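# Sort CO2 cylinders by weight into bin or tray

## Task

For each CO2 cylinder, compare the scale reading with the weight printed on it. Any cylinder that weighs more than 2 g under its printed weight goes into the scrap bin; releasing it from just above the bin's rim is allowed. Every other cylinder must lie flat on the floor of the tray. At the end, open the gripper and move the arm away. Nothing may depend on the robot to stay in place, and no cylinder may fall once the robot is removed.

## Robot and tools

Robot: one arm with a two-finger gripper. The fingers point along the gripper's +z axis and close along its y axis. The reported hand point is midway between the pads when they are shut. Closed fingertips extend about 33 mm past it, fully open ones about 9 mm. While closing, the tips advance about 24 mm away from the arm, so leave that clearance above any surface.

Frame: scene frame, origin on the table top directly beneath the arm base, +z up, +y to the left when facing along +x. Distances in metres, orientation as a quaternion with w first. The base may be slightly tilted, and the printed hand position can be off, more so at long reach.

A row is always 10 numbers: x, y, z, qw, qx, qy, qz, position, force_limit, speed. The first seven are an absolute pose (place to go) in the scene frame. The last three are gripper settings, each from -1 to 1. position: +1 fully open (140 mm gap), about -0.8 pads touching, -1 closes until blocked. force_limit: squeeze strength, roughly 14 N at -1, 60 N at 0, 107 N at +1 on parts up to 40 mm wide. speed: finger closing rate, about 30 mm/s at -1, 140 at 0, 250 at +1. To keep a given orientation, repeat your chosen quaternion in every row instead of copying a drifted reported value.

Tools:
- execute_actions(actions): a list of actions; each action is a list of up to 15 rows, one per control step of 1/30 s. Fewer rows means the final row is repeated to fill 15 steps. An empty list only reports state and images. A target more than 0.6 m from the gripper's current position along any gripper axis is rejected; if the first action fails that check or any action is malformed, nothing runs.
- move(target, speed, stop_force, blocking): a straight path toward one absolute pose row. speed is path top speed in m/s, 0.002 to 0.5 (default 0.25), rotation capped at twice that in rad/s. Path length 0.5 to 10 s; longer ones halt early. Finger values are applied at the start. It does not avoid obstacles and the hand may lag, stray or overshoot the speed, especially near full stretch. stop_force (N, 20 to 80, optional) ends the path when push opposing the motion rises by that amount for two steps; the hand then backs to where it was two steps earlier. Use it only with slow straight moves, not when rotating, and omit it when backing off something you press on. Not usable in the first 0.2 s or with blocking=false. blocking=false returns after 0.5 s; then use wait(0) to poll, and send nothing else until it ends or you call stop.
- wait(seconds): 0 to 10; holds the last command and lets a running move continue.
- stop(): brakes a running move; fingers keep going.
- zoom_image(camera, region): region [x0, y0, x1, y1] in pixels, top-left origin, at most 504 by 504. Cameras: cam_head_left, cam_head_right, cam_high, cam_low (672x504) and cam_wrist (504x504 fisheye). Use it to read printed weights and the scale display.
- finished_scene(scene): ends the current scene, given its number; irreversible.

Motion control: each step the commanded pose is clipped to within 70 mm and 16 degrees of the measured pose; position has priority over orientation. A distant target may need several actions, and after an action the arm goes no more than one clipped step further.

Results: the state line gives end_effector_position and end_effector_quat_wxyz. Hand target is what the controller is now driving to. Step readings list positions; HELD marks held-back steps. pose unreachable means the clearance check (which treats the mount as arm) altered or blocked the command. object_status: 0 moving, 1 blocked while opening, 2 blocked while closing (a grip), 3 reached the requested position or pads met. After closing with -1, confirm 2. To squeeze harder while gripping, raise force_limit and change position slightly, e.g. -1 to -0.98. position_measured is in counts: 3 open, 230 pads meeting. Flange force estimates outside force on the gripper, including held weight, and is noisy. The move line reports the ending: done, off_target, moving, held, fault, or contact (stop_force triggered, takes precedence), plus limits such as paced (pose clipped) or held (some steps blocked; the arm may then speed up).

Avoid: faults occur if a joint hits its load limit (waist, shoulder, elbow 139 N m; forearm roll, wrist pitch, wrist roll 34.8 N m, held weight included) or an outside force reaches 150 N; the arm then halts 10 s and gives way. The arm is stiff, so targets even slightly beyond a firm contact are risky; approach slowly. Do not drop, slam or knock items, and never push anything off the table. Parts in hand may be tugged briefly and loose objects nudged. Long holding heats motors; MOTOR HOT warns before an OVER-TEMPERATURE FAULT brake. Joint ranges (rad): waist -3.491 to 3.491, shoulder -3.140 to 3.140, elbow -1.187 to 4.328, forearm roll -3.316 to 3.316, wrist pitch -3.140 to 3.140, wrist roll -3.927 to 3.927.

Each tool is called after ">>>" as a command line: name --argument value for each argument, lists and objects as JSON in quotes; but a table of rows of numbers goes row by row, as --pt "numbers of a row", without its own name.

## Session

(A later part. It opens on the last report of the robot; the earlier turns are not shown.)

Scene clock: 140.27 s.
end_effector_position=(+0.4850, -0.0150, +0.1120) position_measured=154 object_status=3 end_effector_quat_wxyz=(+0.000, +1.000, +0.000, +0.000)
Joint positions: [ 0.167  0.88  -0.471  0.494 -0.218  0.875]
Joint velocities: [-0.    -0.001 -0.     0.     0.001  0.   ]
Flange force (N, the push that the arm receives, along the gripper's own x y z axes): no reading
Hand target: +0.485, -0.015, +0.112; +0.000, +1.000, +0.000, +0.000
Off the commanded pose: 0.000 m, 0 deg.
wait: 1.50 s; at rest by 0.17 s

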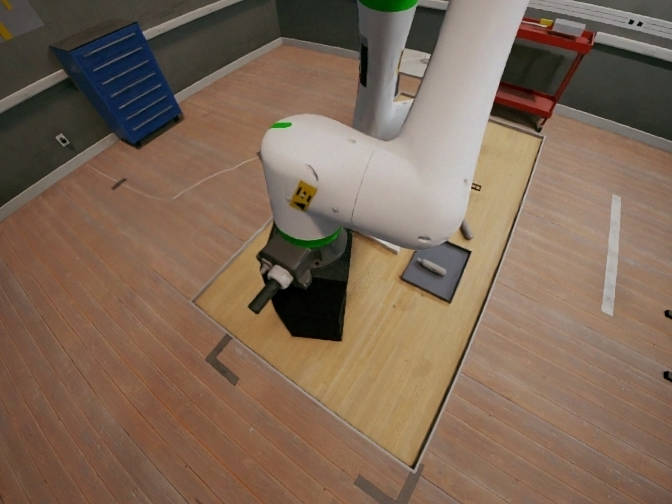

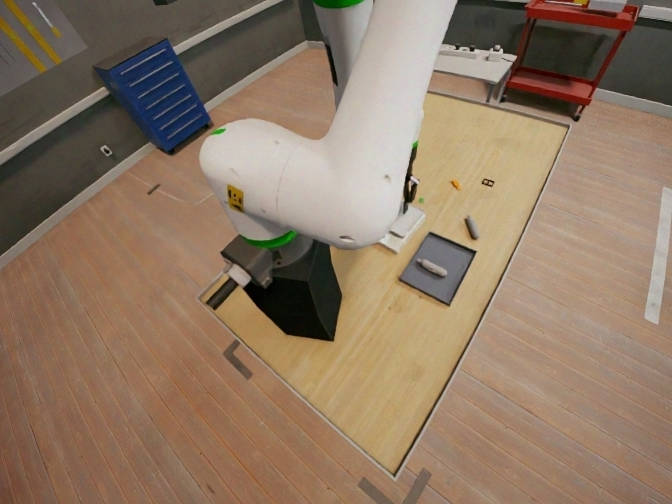

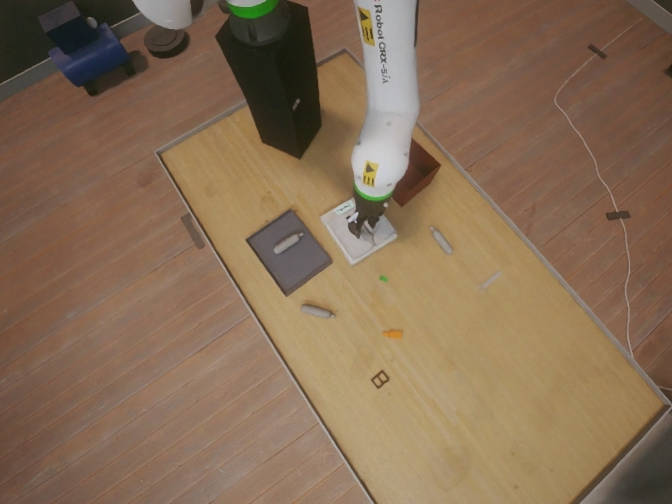

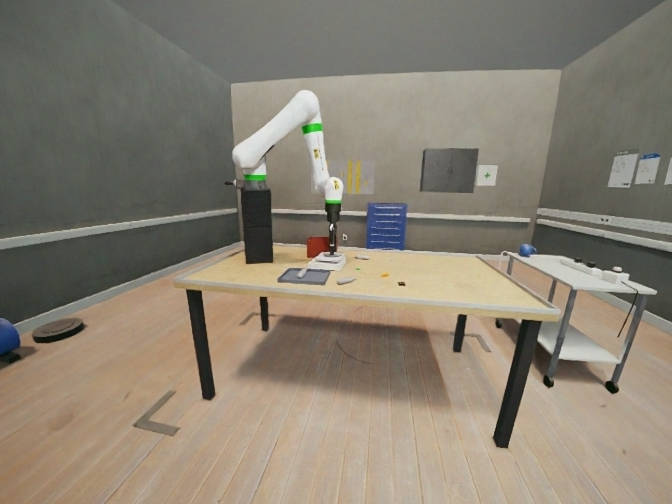

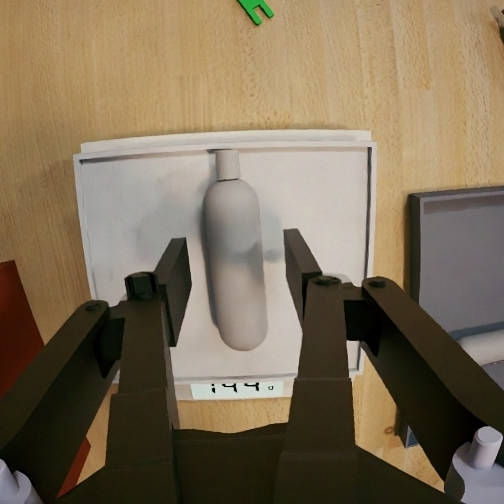

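>>> move --target '[0.485,-0.015,0.112,0,1,0,0,-1,-0.3,-0.3]'

>>> move --target '[0.49,0.0,0.21,0,0.991,0,-0.13,-1,-0.3,0]' --speed 0.15

>>> move --target '[0.39,0.21,0.2,0.08,0.985,0,-0.15,-1,-0.3,0]' --speed 0.2

Scene clock: 146.77 s.
end_effector_position=(+0.4850, -0.0150, +0.1120) position_measured=193 object_status=2 end_effector_quat_wxyz=(-0.000, +1.000, +0.000, +0.000)
Joint positions: [ 0.167  0.88  -0.471  0.493 -0.218  0.875]
Joint velocities: [ 0.    -0.001  0.    -0.    -0.001 -0.002]
Flange force (N, the push that the arm receives, along the gripper's own x y z axes): no reading
Hand target: +0.485, -0.015, +0.112; +0.000, +1.000, +0.000, +0.000
Off the commanded pose: 0.000 m, 0 deg.
move: done

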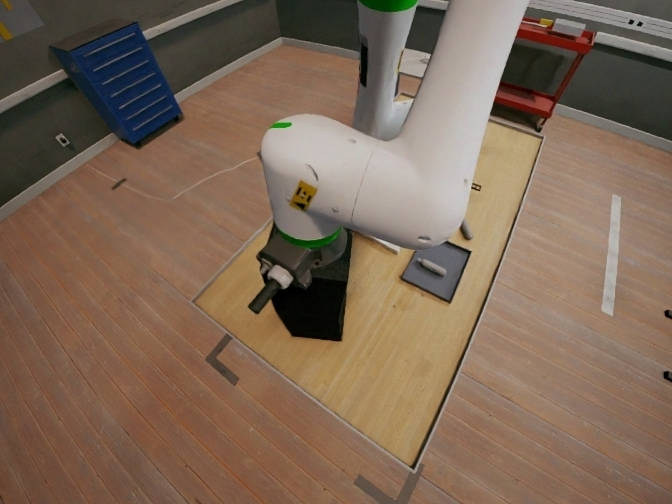

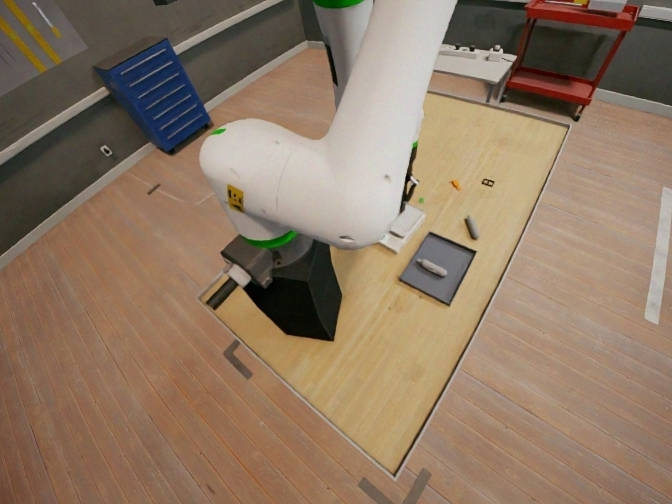

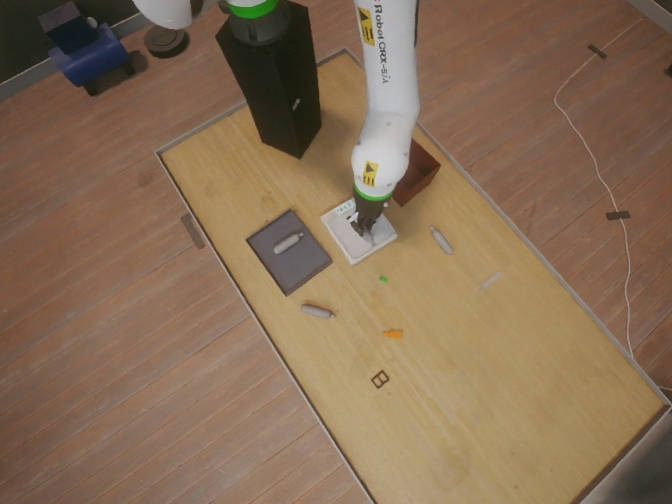

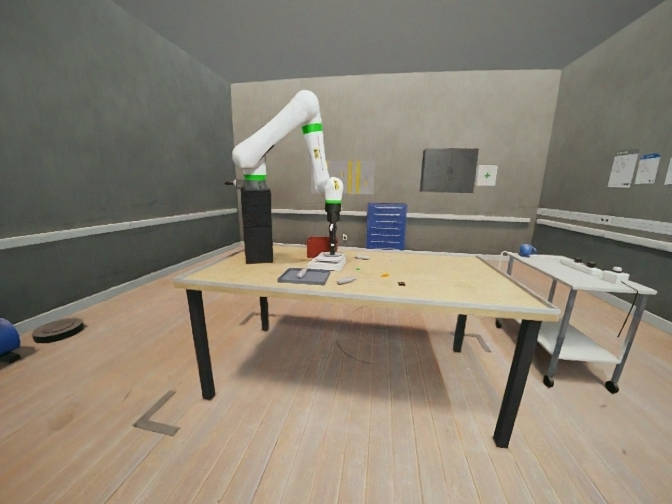

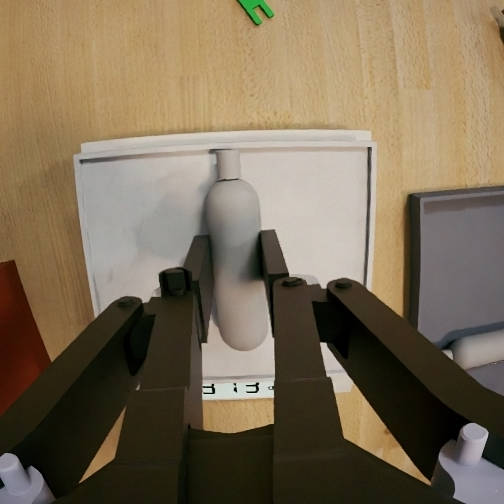

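Scene clock: 148.03 s.
end_effector_position=(+0.4901, +0.0005, +0.2100) position_measured=193 object_status=2 end_effector_quat_wxyz=(-0.001, +0.991, +0.000, -0.130)
Joint positions: [ 0.2    0.81  -0.111  0.047 -0.878  1.279]
Joint velocities: [-0.001  0.003  0.003 -0.001 -0.003  0.002]
Flange force (N, the push that the arm receives, along the gripper's own x y z axes): [-7.8 -0.6 -1.8]
Hand target: +0.490, +0.001, +0.210; -0.001, +0.991, +0.000, -0.130
Off the commanded pose: 0.001 m, 0 deg.
move: done

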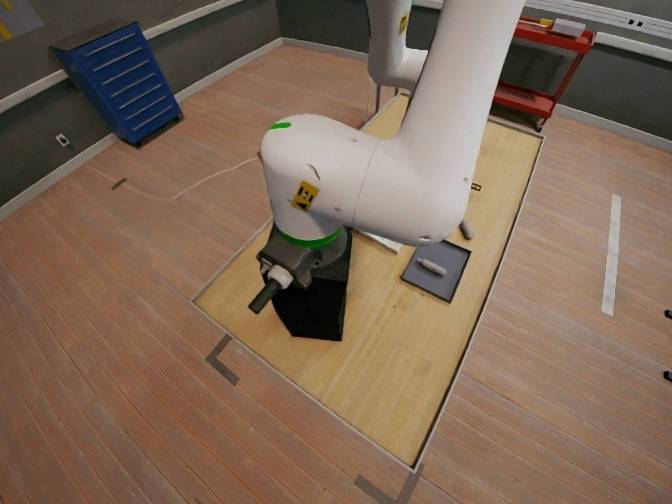

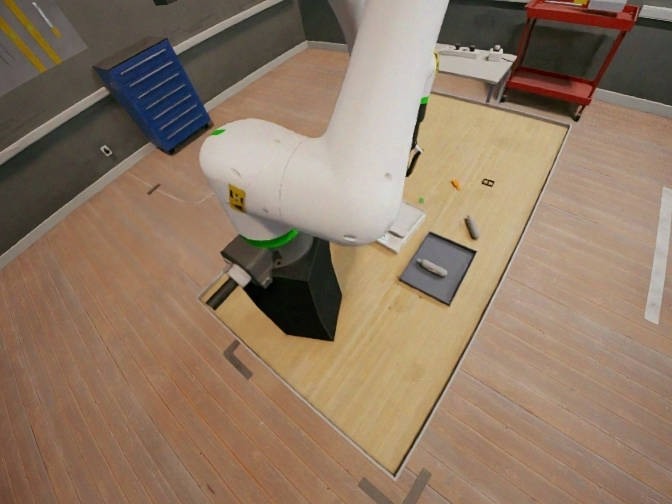

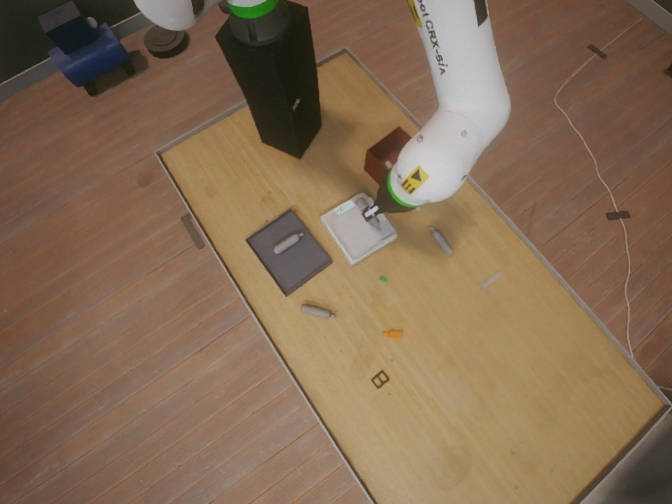

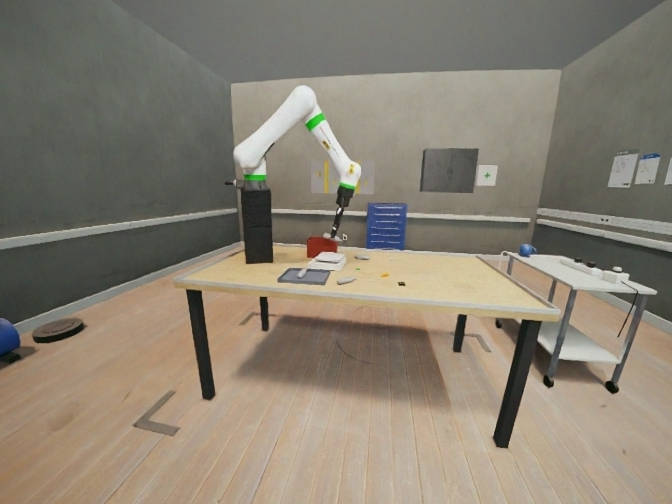

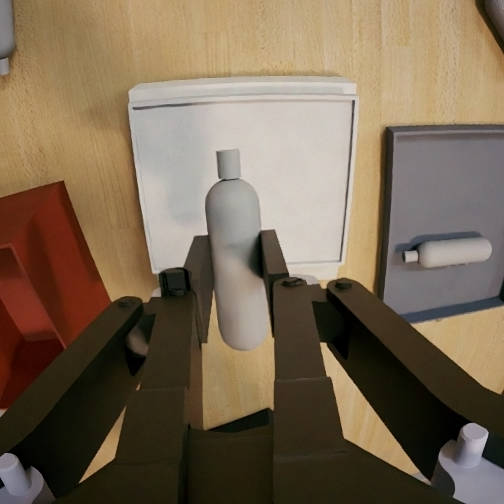

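Scene clock: 149.63 s.
end_effector_position=(+0.3901, +0.2088, +0.2002) position_measured=193 object_status=2 end_effector_quat_wxyz=(+0.081, +0.985, -0.000, -0.150)
Joint positions: [ 0.695  0.885 -0.127  0.019 -0.918  0.797]
Joint velocities: [ 0.001 -0.001  0.001 -0.    -0.001  0.   ]
Flange force (N, the push that the arm receives, along the gripper's own x y z axes): [-1.8 -0.3 0.5]
Hand target: +0.390, +0.209, +0.200; +0.081, +0.985, -0.000, -0.150
Off the commanded pose: 0.001 m, 0 deg.
move: done

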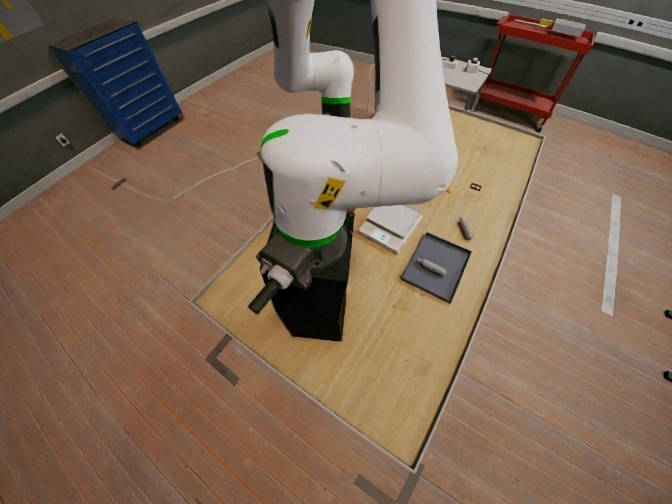

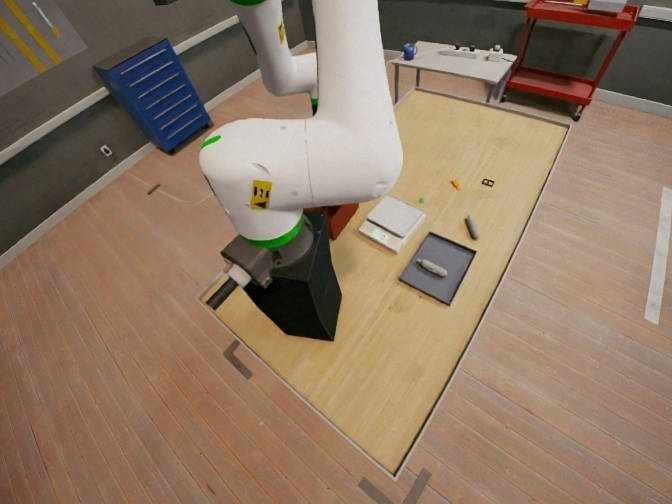

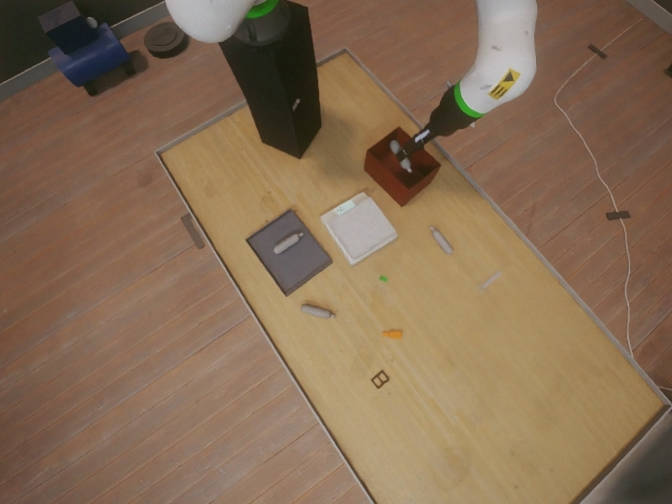

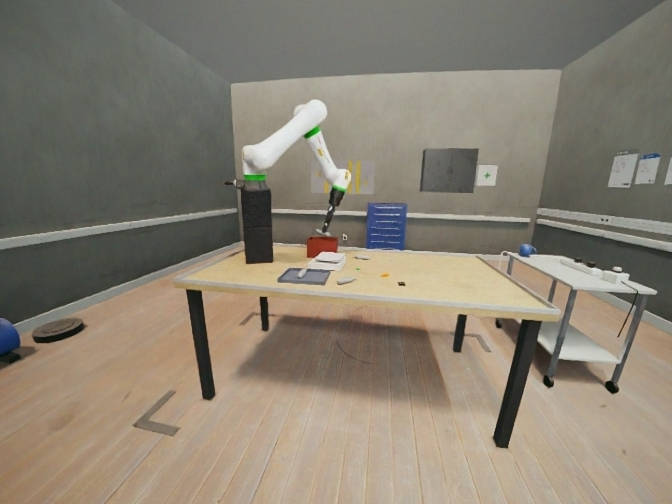

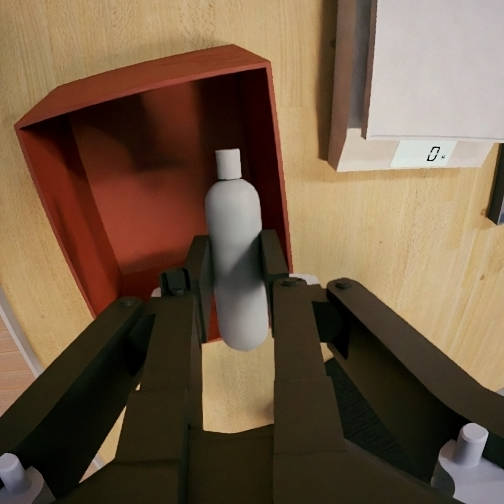

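>>> move --target '[0.41,0.235,0.19,0.08,0.985,0,-0.15,-1,-0.3,0]' --speed 0.1

>>> move --target '[0.41,0.235,0.14,0.08,0.985,0,-0.15,-1,-0.3,0]' --speed 0.05

Scene clock: 153.97 s.
end_effector_position=(+0.4099, +0.2350, +0.1899) position_measured=193 object_status=2 end_effector_quat_wxyz=(+0.080, +0.985, -0.000, -0.150)
Joint positions: [ 0.702  0.95  -0.02   0.013 -0.959  0.795]
Joint velocities: [ 0.     0.002  0.002 -0.001 -0.002  0.002]
Flange force (N, the push that the arm receives, along the gripper's own x y z axes): [-13.9 5.8 0.3]
Hand target: +0.410, +0.235, +0.190; +0.080, +0.985, +0.000, -0.150
Off the commanded pose: 0.000 m, 0 deg.
move: done

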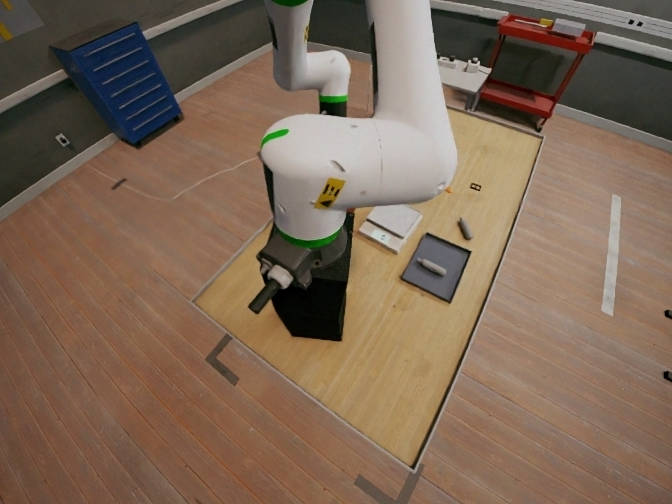

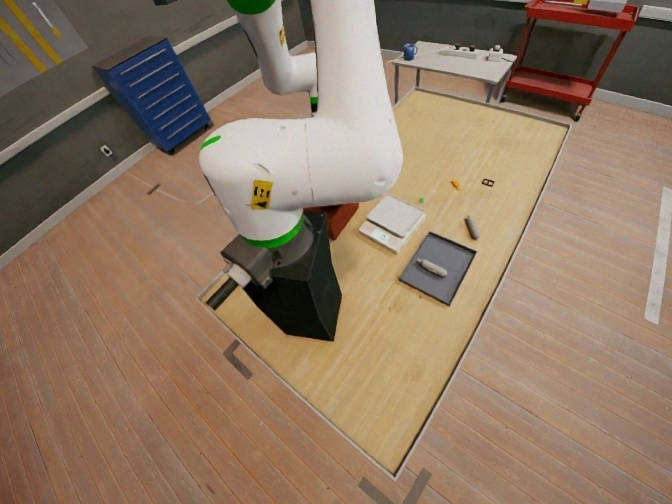

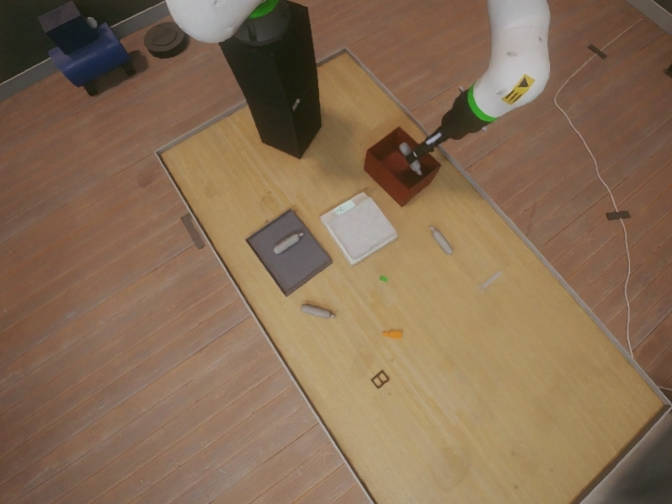

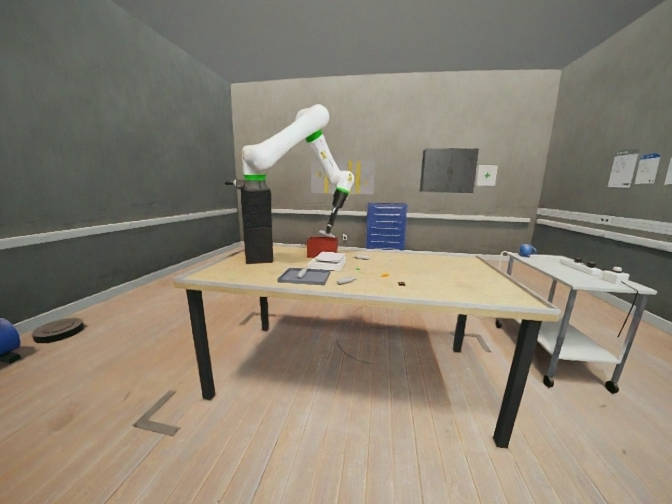

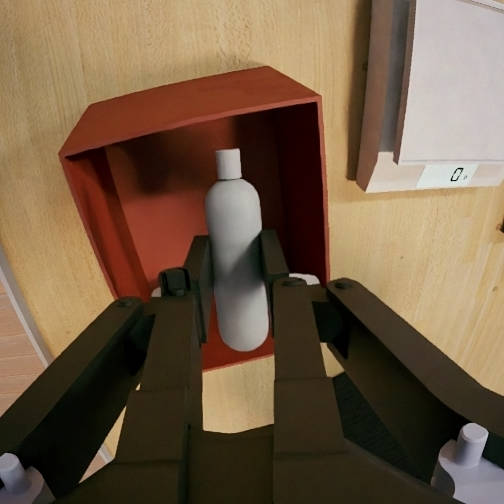

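Scene clock: 155.27 s.
end_effector_position=(+0.4099, +0.2349, +0.1401) position_measured=193 object_status=2 end_effector_quat_wxyz=(+0.080, +0.985, -0.000, -0.150)
Joint positions: [ 0.694  1.051  0.017  0.018 -0.895  0.799]
Joint velocities: [-0.     0.001  0.    -0.     0.001 -0.   ]
Flange force (N, the push that the arm receives, along the gripper's own x y z axes): [-7.5 4.9 -3.2]
Hand target: +0.410, +0.235, +0.140; +0.080, +0.985, -0.000, -0.150
Off the commanded pose: 0.000 m, 0 deg.
move: done

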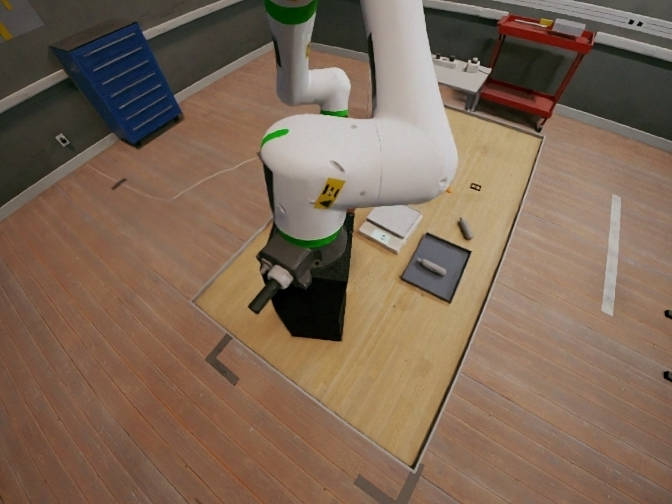

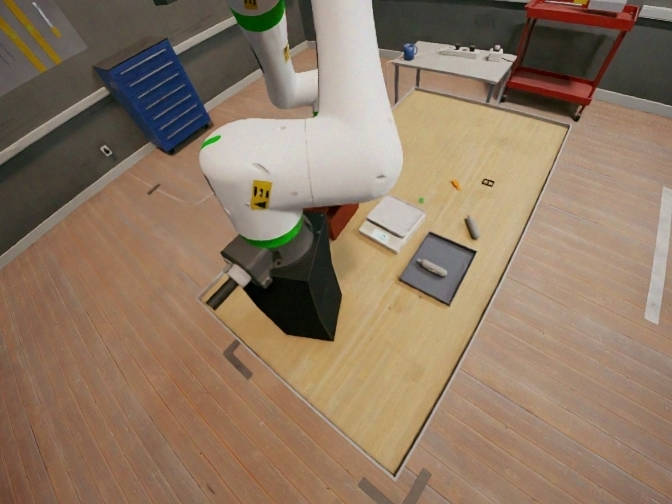

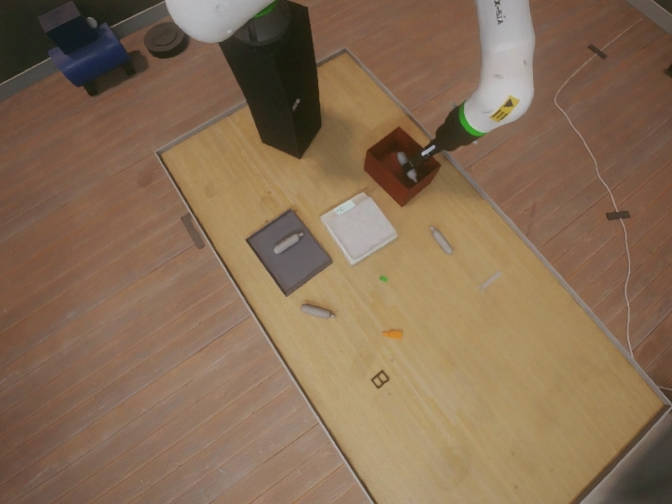

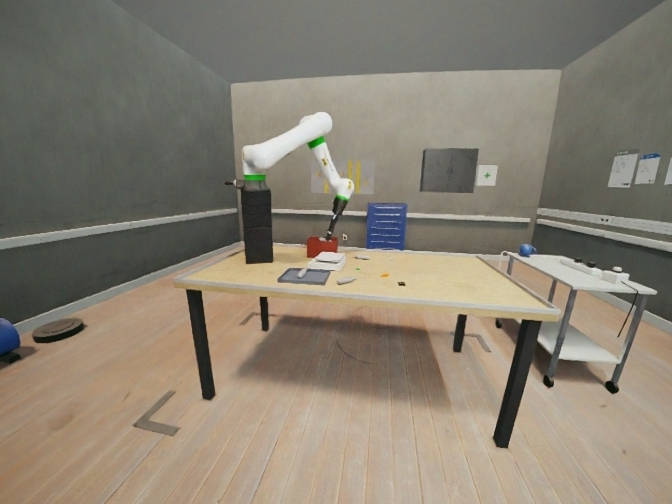

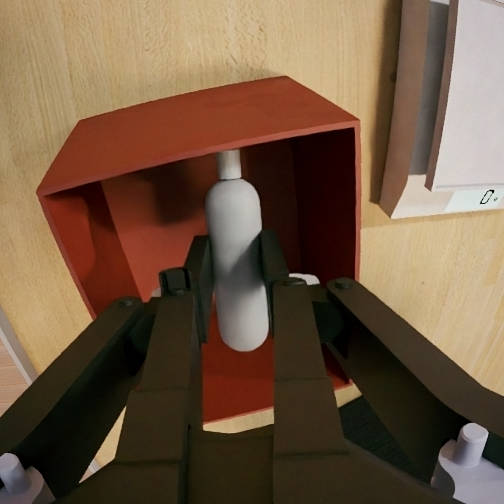

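>>> move --target '[0.41,0.235,0.14,0.08,0.985,0,-0.15,-0.3,-0.3,0]'

>>> move --target '[0.44,0.235,0.22,0.08,0.985,0,-0.15,-0.3,-0.3,0]'

>>> move --target '[0.6,0.2,0.19,0,1,0.026,0,-0.1,-0.3,0]'

>>> move --target '[0.635,0.21,0.09,0,1,0.026,0,-0.1,-0.3,0]'

Scene clock: 159.70 s.
end_effector_position=(+0.4100, +0.2350, +0.1400) position_measured=167 object_status=3 end_effector_quat_wxyz=(+0.080, +0.985, +0.000, -0.150)
Joint positions: [ 0.694  1.051  0.017  0.018 -0.895  0.799]
Joint velocities: [-0.     0.001  0.     0.001  0.001  0.   ]
Flange force (N, the push that the arm receives, along the gripper's own x y z axes): [-9.4 5.2 -3.7]
Hand target: +0.410, +0.235, +0.140; +0.080, +0.985, +0.000, -0.150
Off the commanded pose: 0.000 m, 0 deg.
move: done

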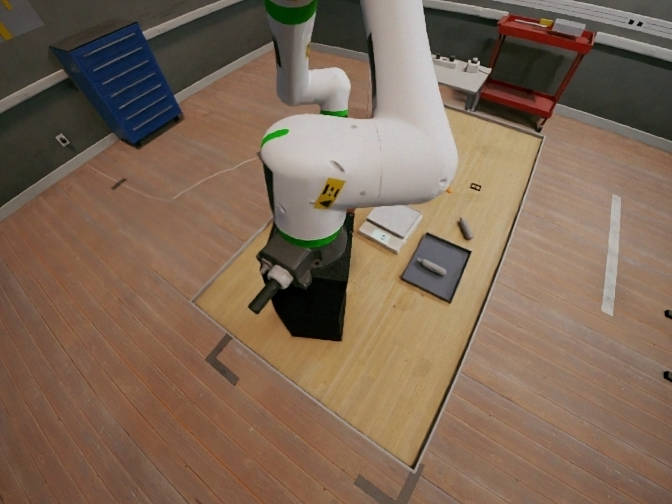

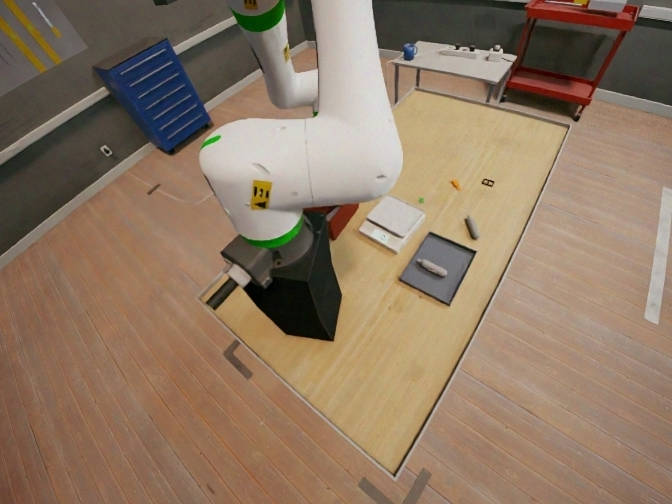

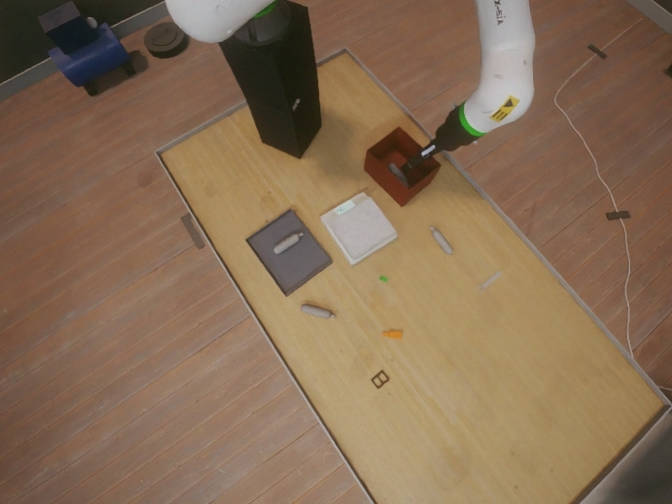

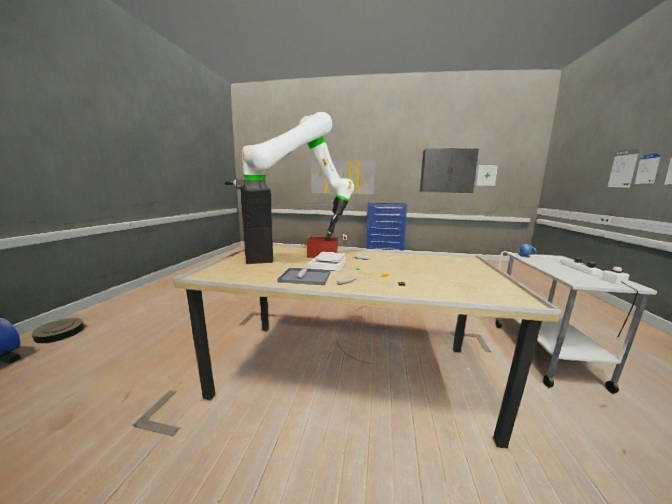

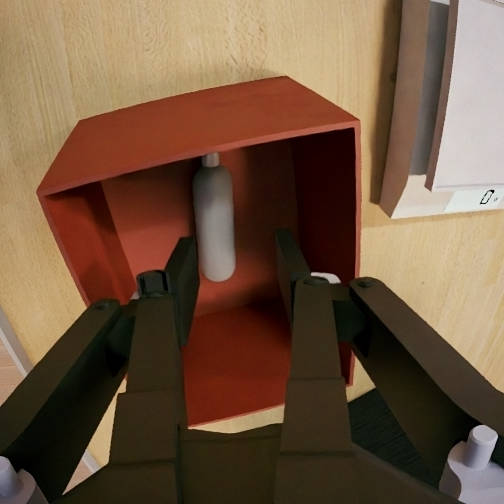

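Scene clock: 160.50 s.
end_effector_position=(+0.4401, +0.2352, +0.2198) position_measured=167 object_status=3 end_effector_quat_wxyz=(+0.080, +0.985, +0.000, -0.150)
Joint positions: [ 0.674  0.929  0.05   0.024 -1.049  0.817]
Joint velocities: [-0.     0.     0.001 -0.    -0.001 -0.002]
Flange force (N, the push that the arm receives, along the gripper's own x y z axes): [-6.0 2.4 -4.0]
Hand target: +0.440, +0.235, +0.220; +0.080, +0.985, +0.000, -0.150
Off the commanded pose: 0.000 m, 0 deg.
move: done

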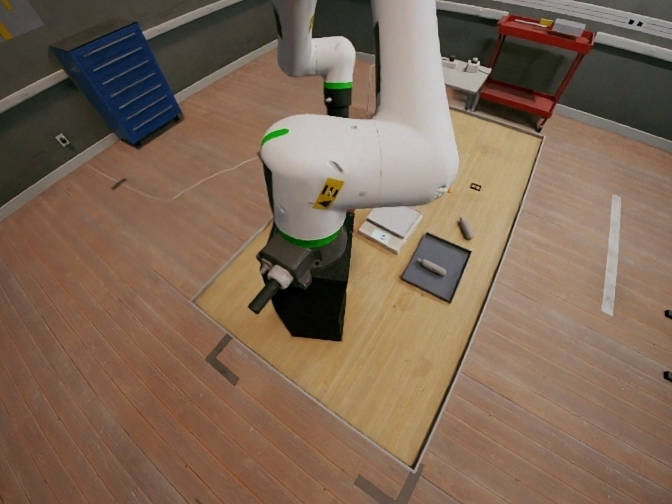

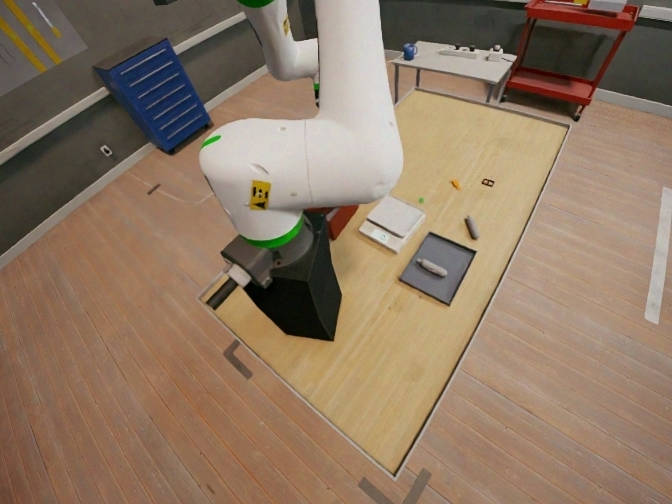

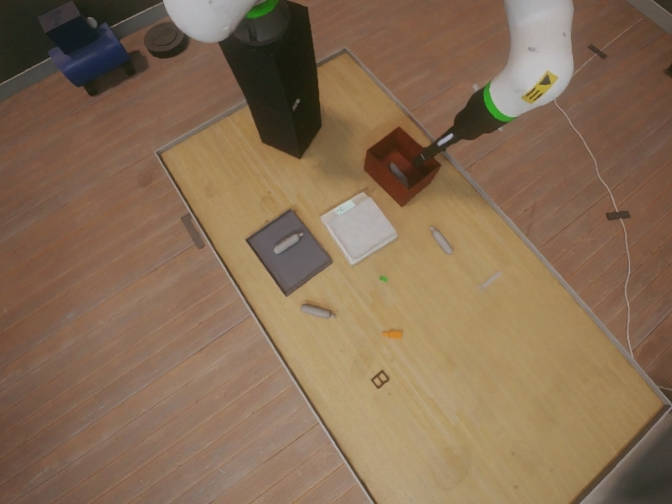

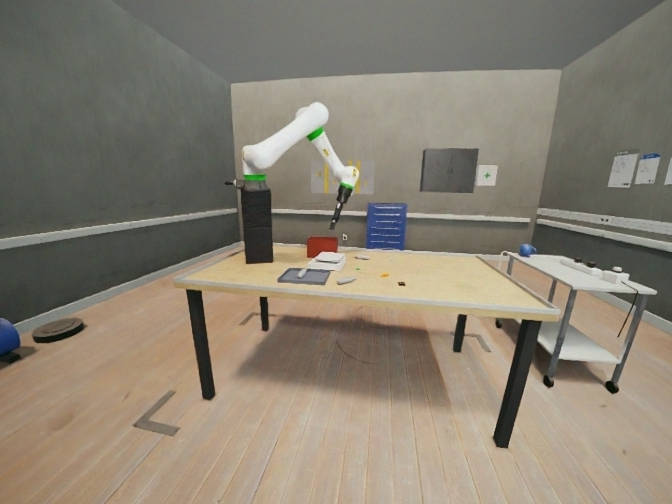

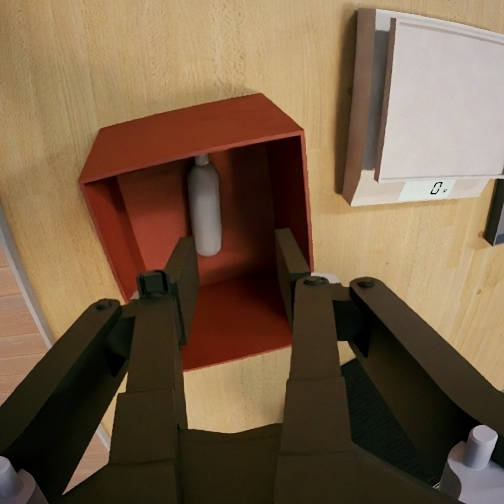

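Scene clock: 161.63 s.
end_effector_position=(+0.5998, +0.2003, +0.1895) position_measured=141 object_status=3 end_effector_quat_wxyz=(+0.000, +1.000, +0.026, +0.000)
Joint positions: [ 0.497  0.945  0.048  0.168 -0.688  0.949]
Joint velocities: [-0.001 -0.002  0.001  0.     0.001  0.001]
Flange force (N, the push that the arm receives, along the gripper's own x y z axes): [-6.6 -0.5 -3.0]
Hand target: +0.600, +0.200, +0.189; +0.000, +1.000, +0.026, +0.000
Off the commanded pose: 0.001 m, 0 deg.
move: done

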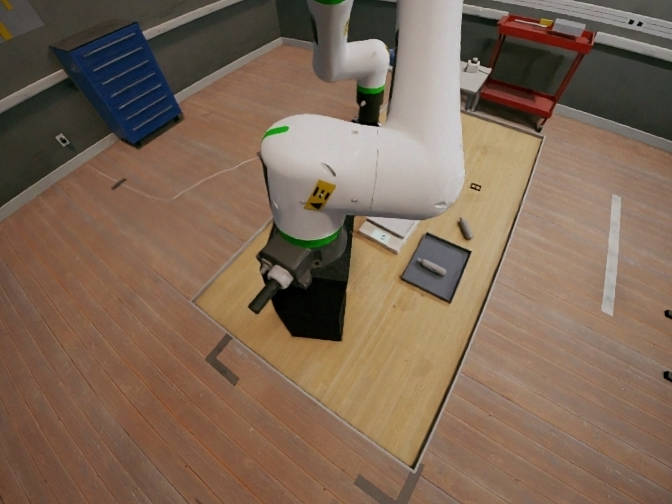

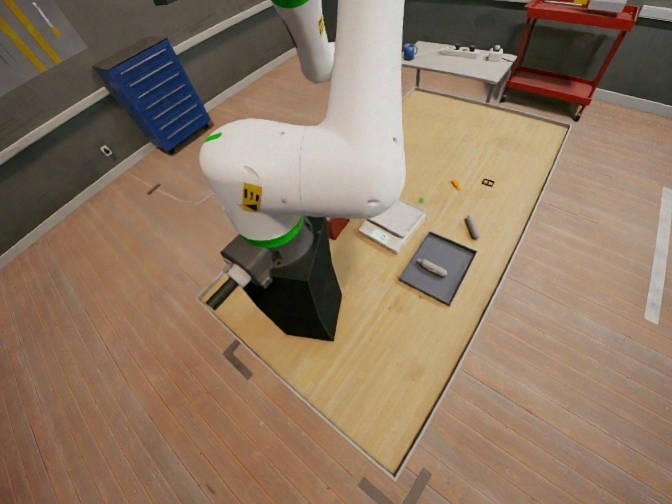

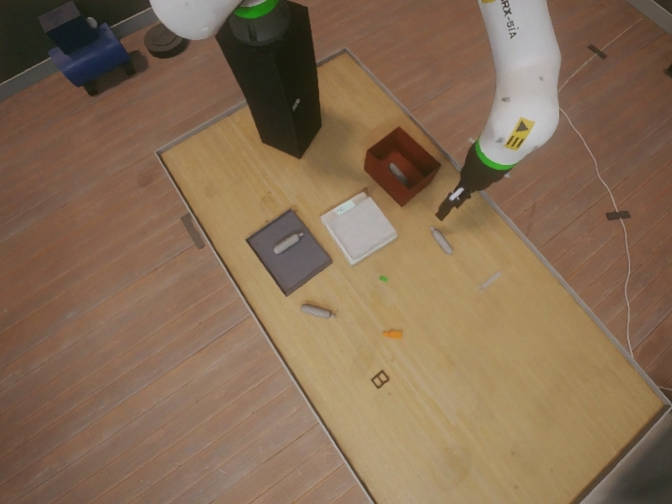

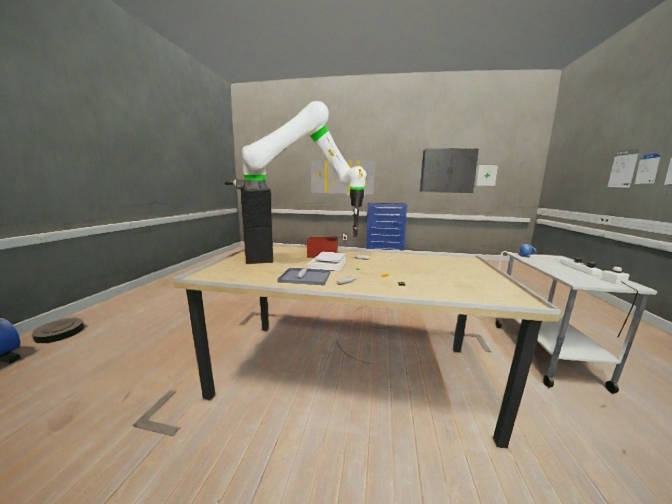

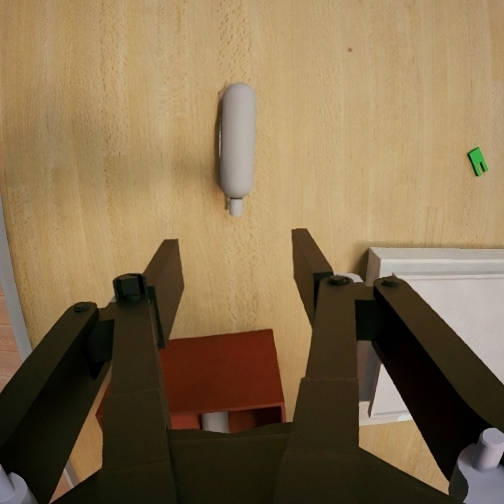

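Scene clock: 162.53 s.
end_effector_position=(+0.6348, +0.2100, +0.0900) position_measured=141 object_status=3 end_effector_quat_wxyz=(-0.000, +1.000, +0.026, +0.000)
Joint positions: [ 0.466  1.194  0.263  0.176 -0.651  0.97 ]
Joint velocities: [-0.     0.001  0.003 -0.001 -0.001  0.002]
Flange force (N, the push that the arm receives, along the gripper's own x y z axes): [-6.2 1.6 -4.6]
Hand target: +0.635, +0.210, +0.090; -0.000, +1.000, +0.026, -0.000
Off the commanded pose: 0.000 m, 0 deg.
move: done

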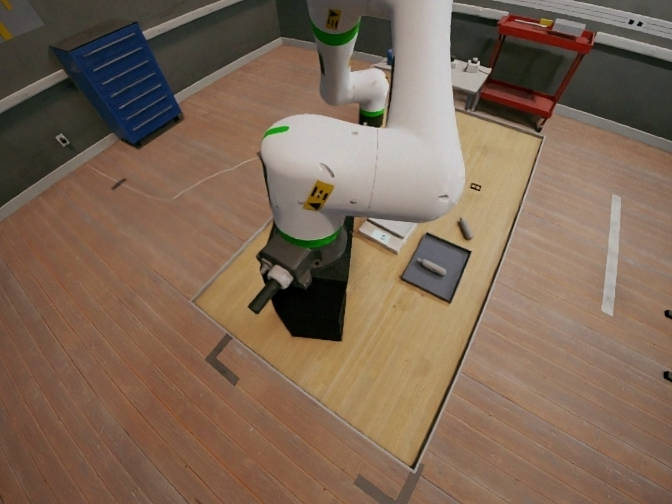

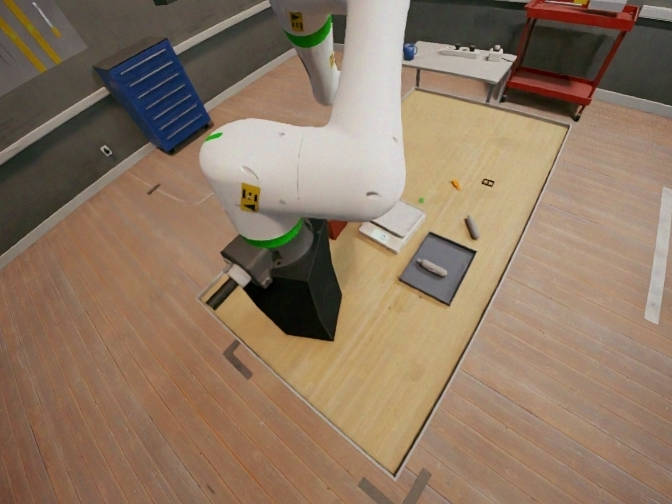

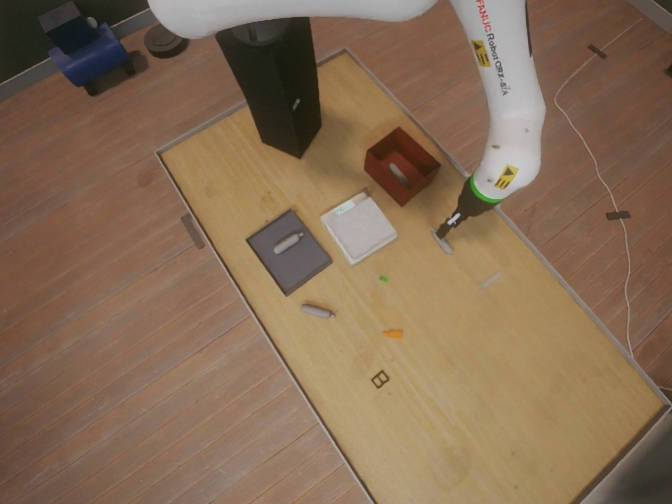

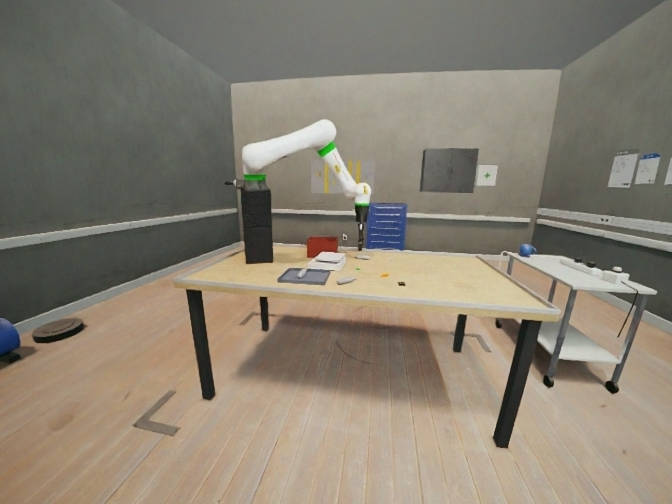

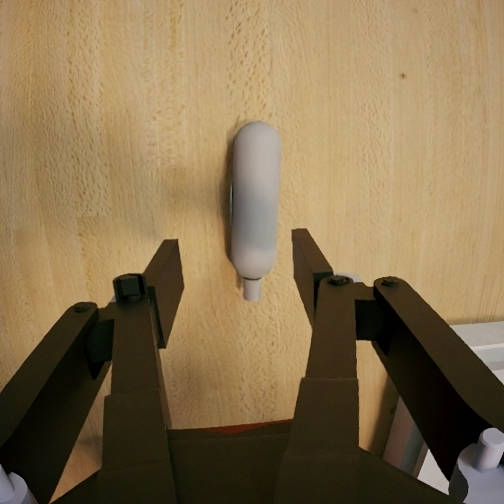

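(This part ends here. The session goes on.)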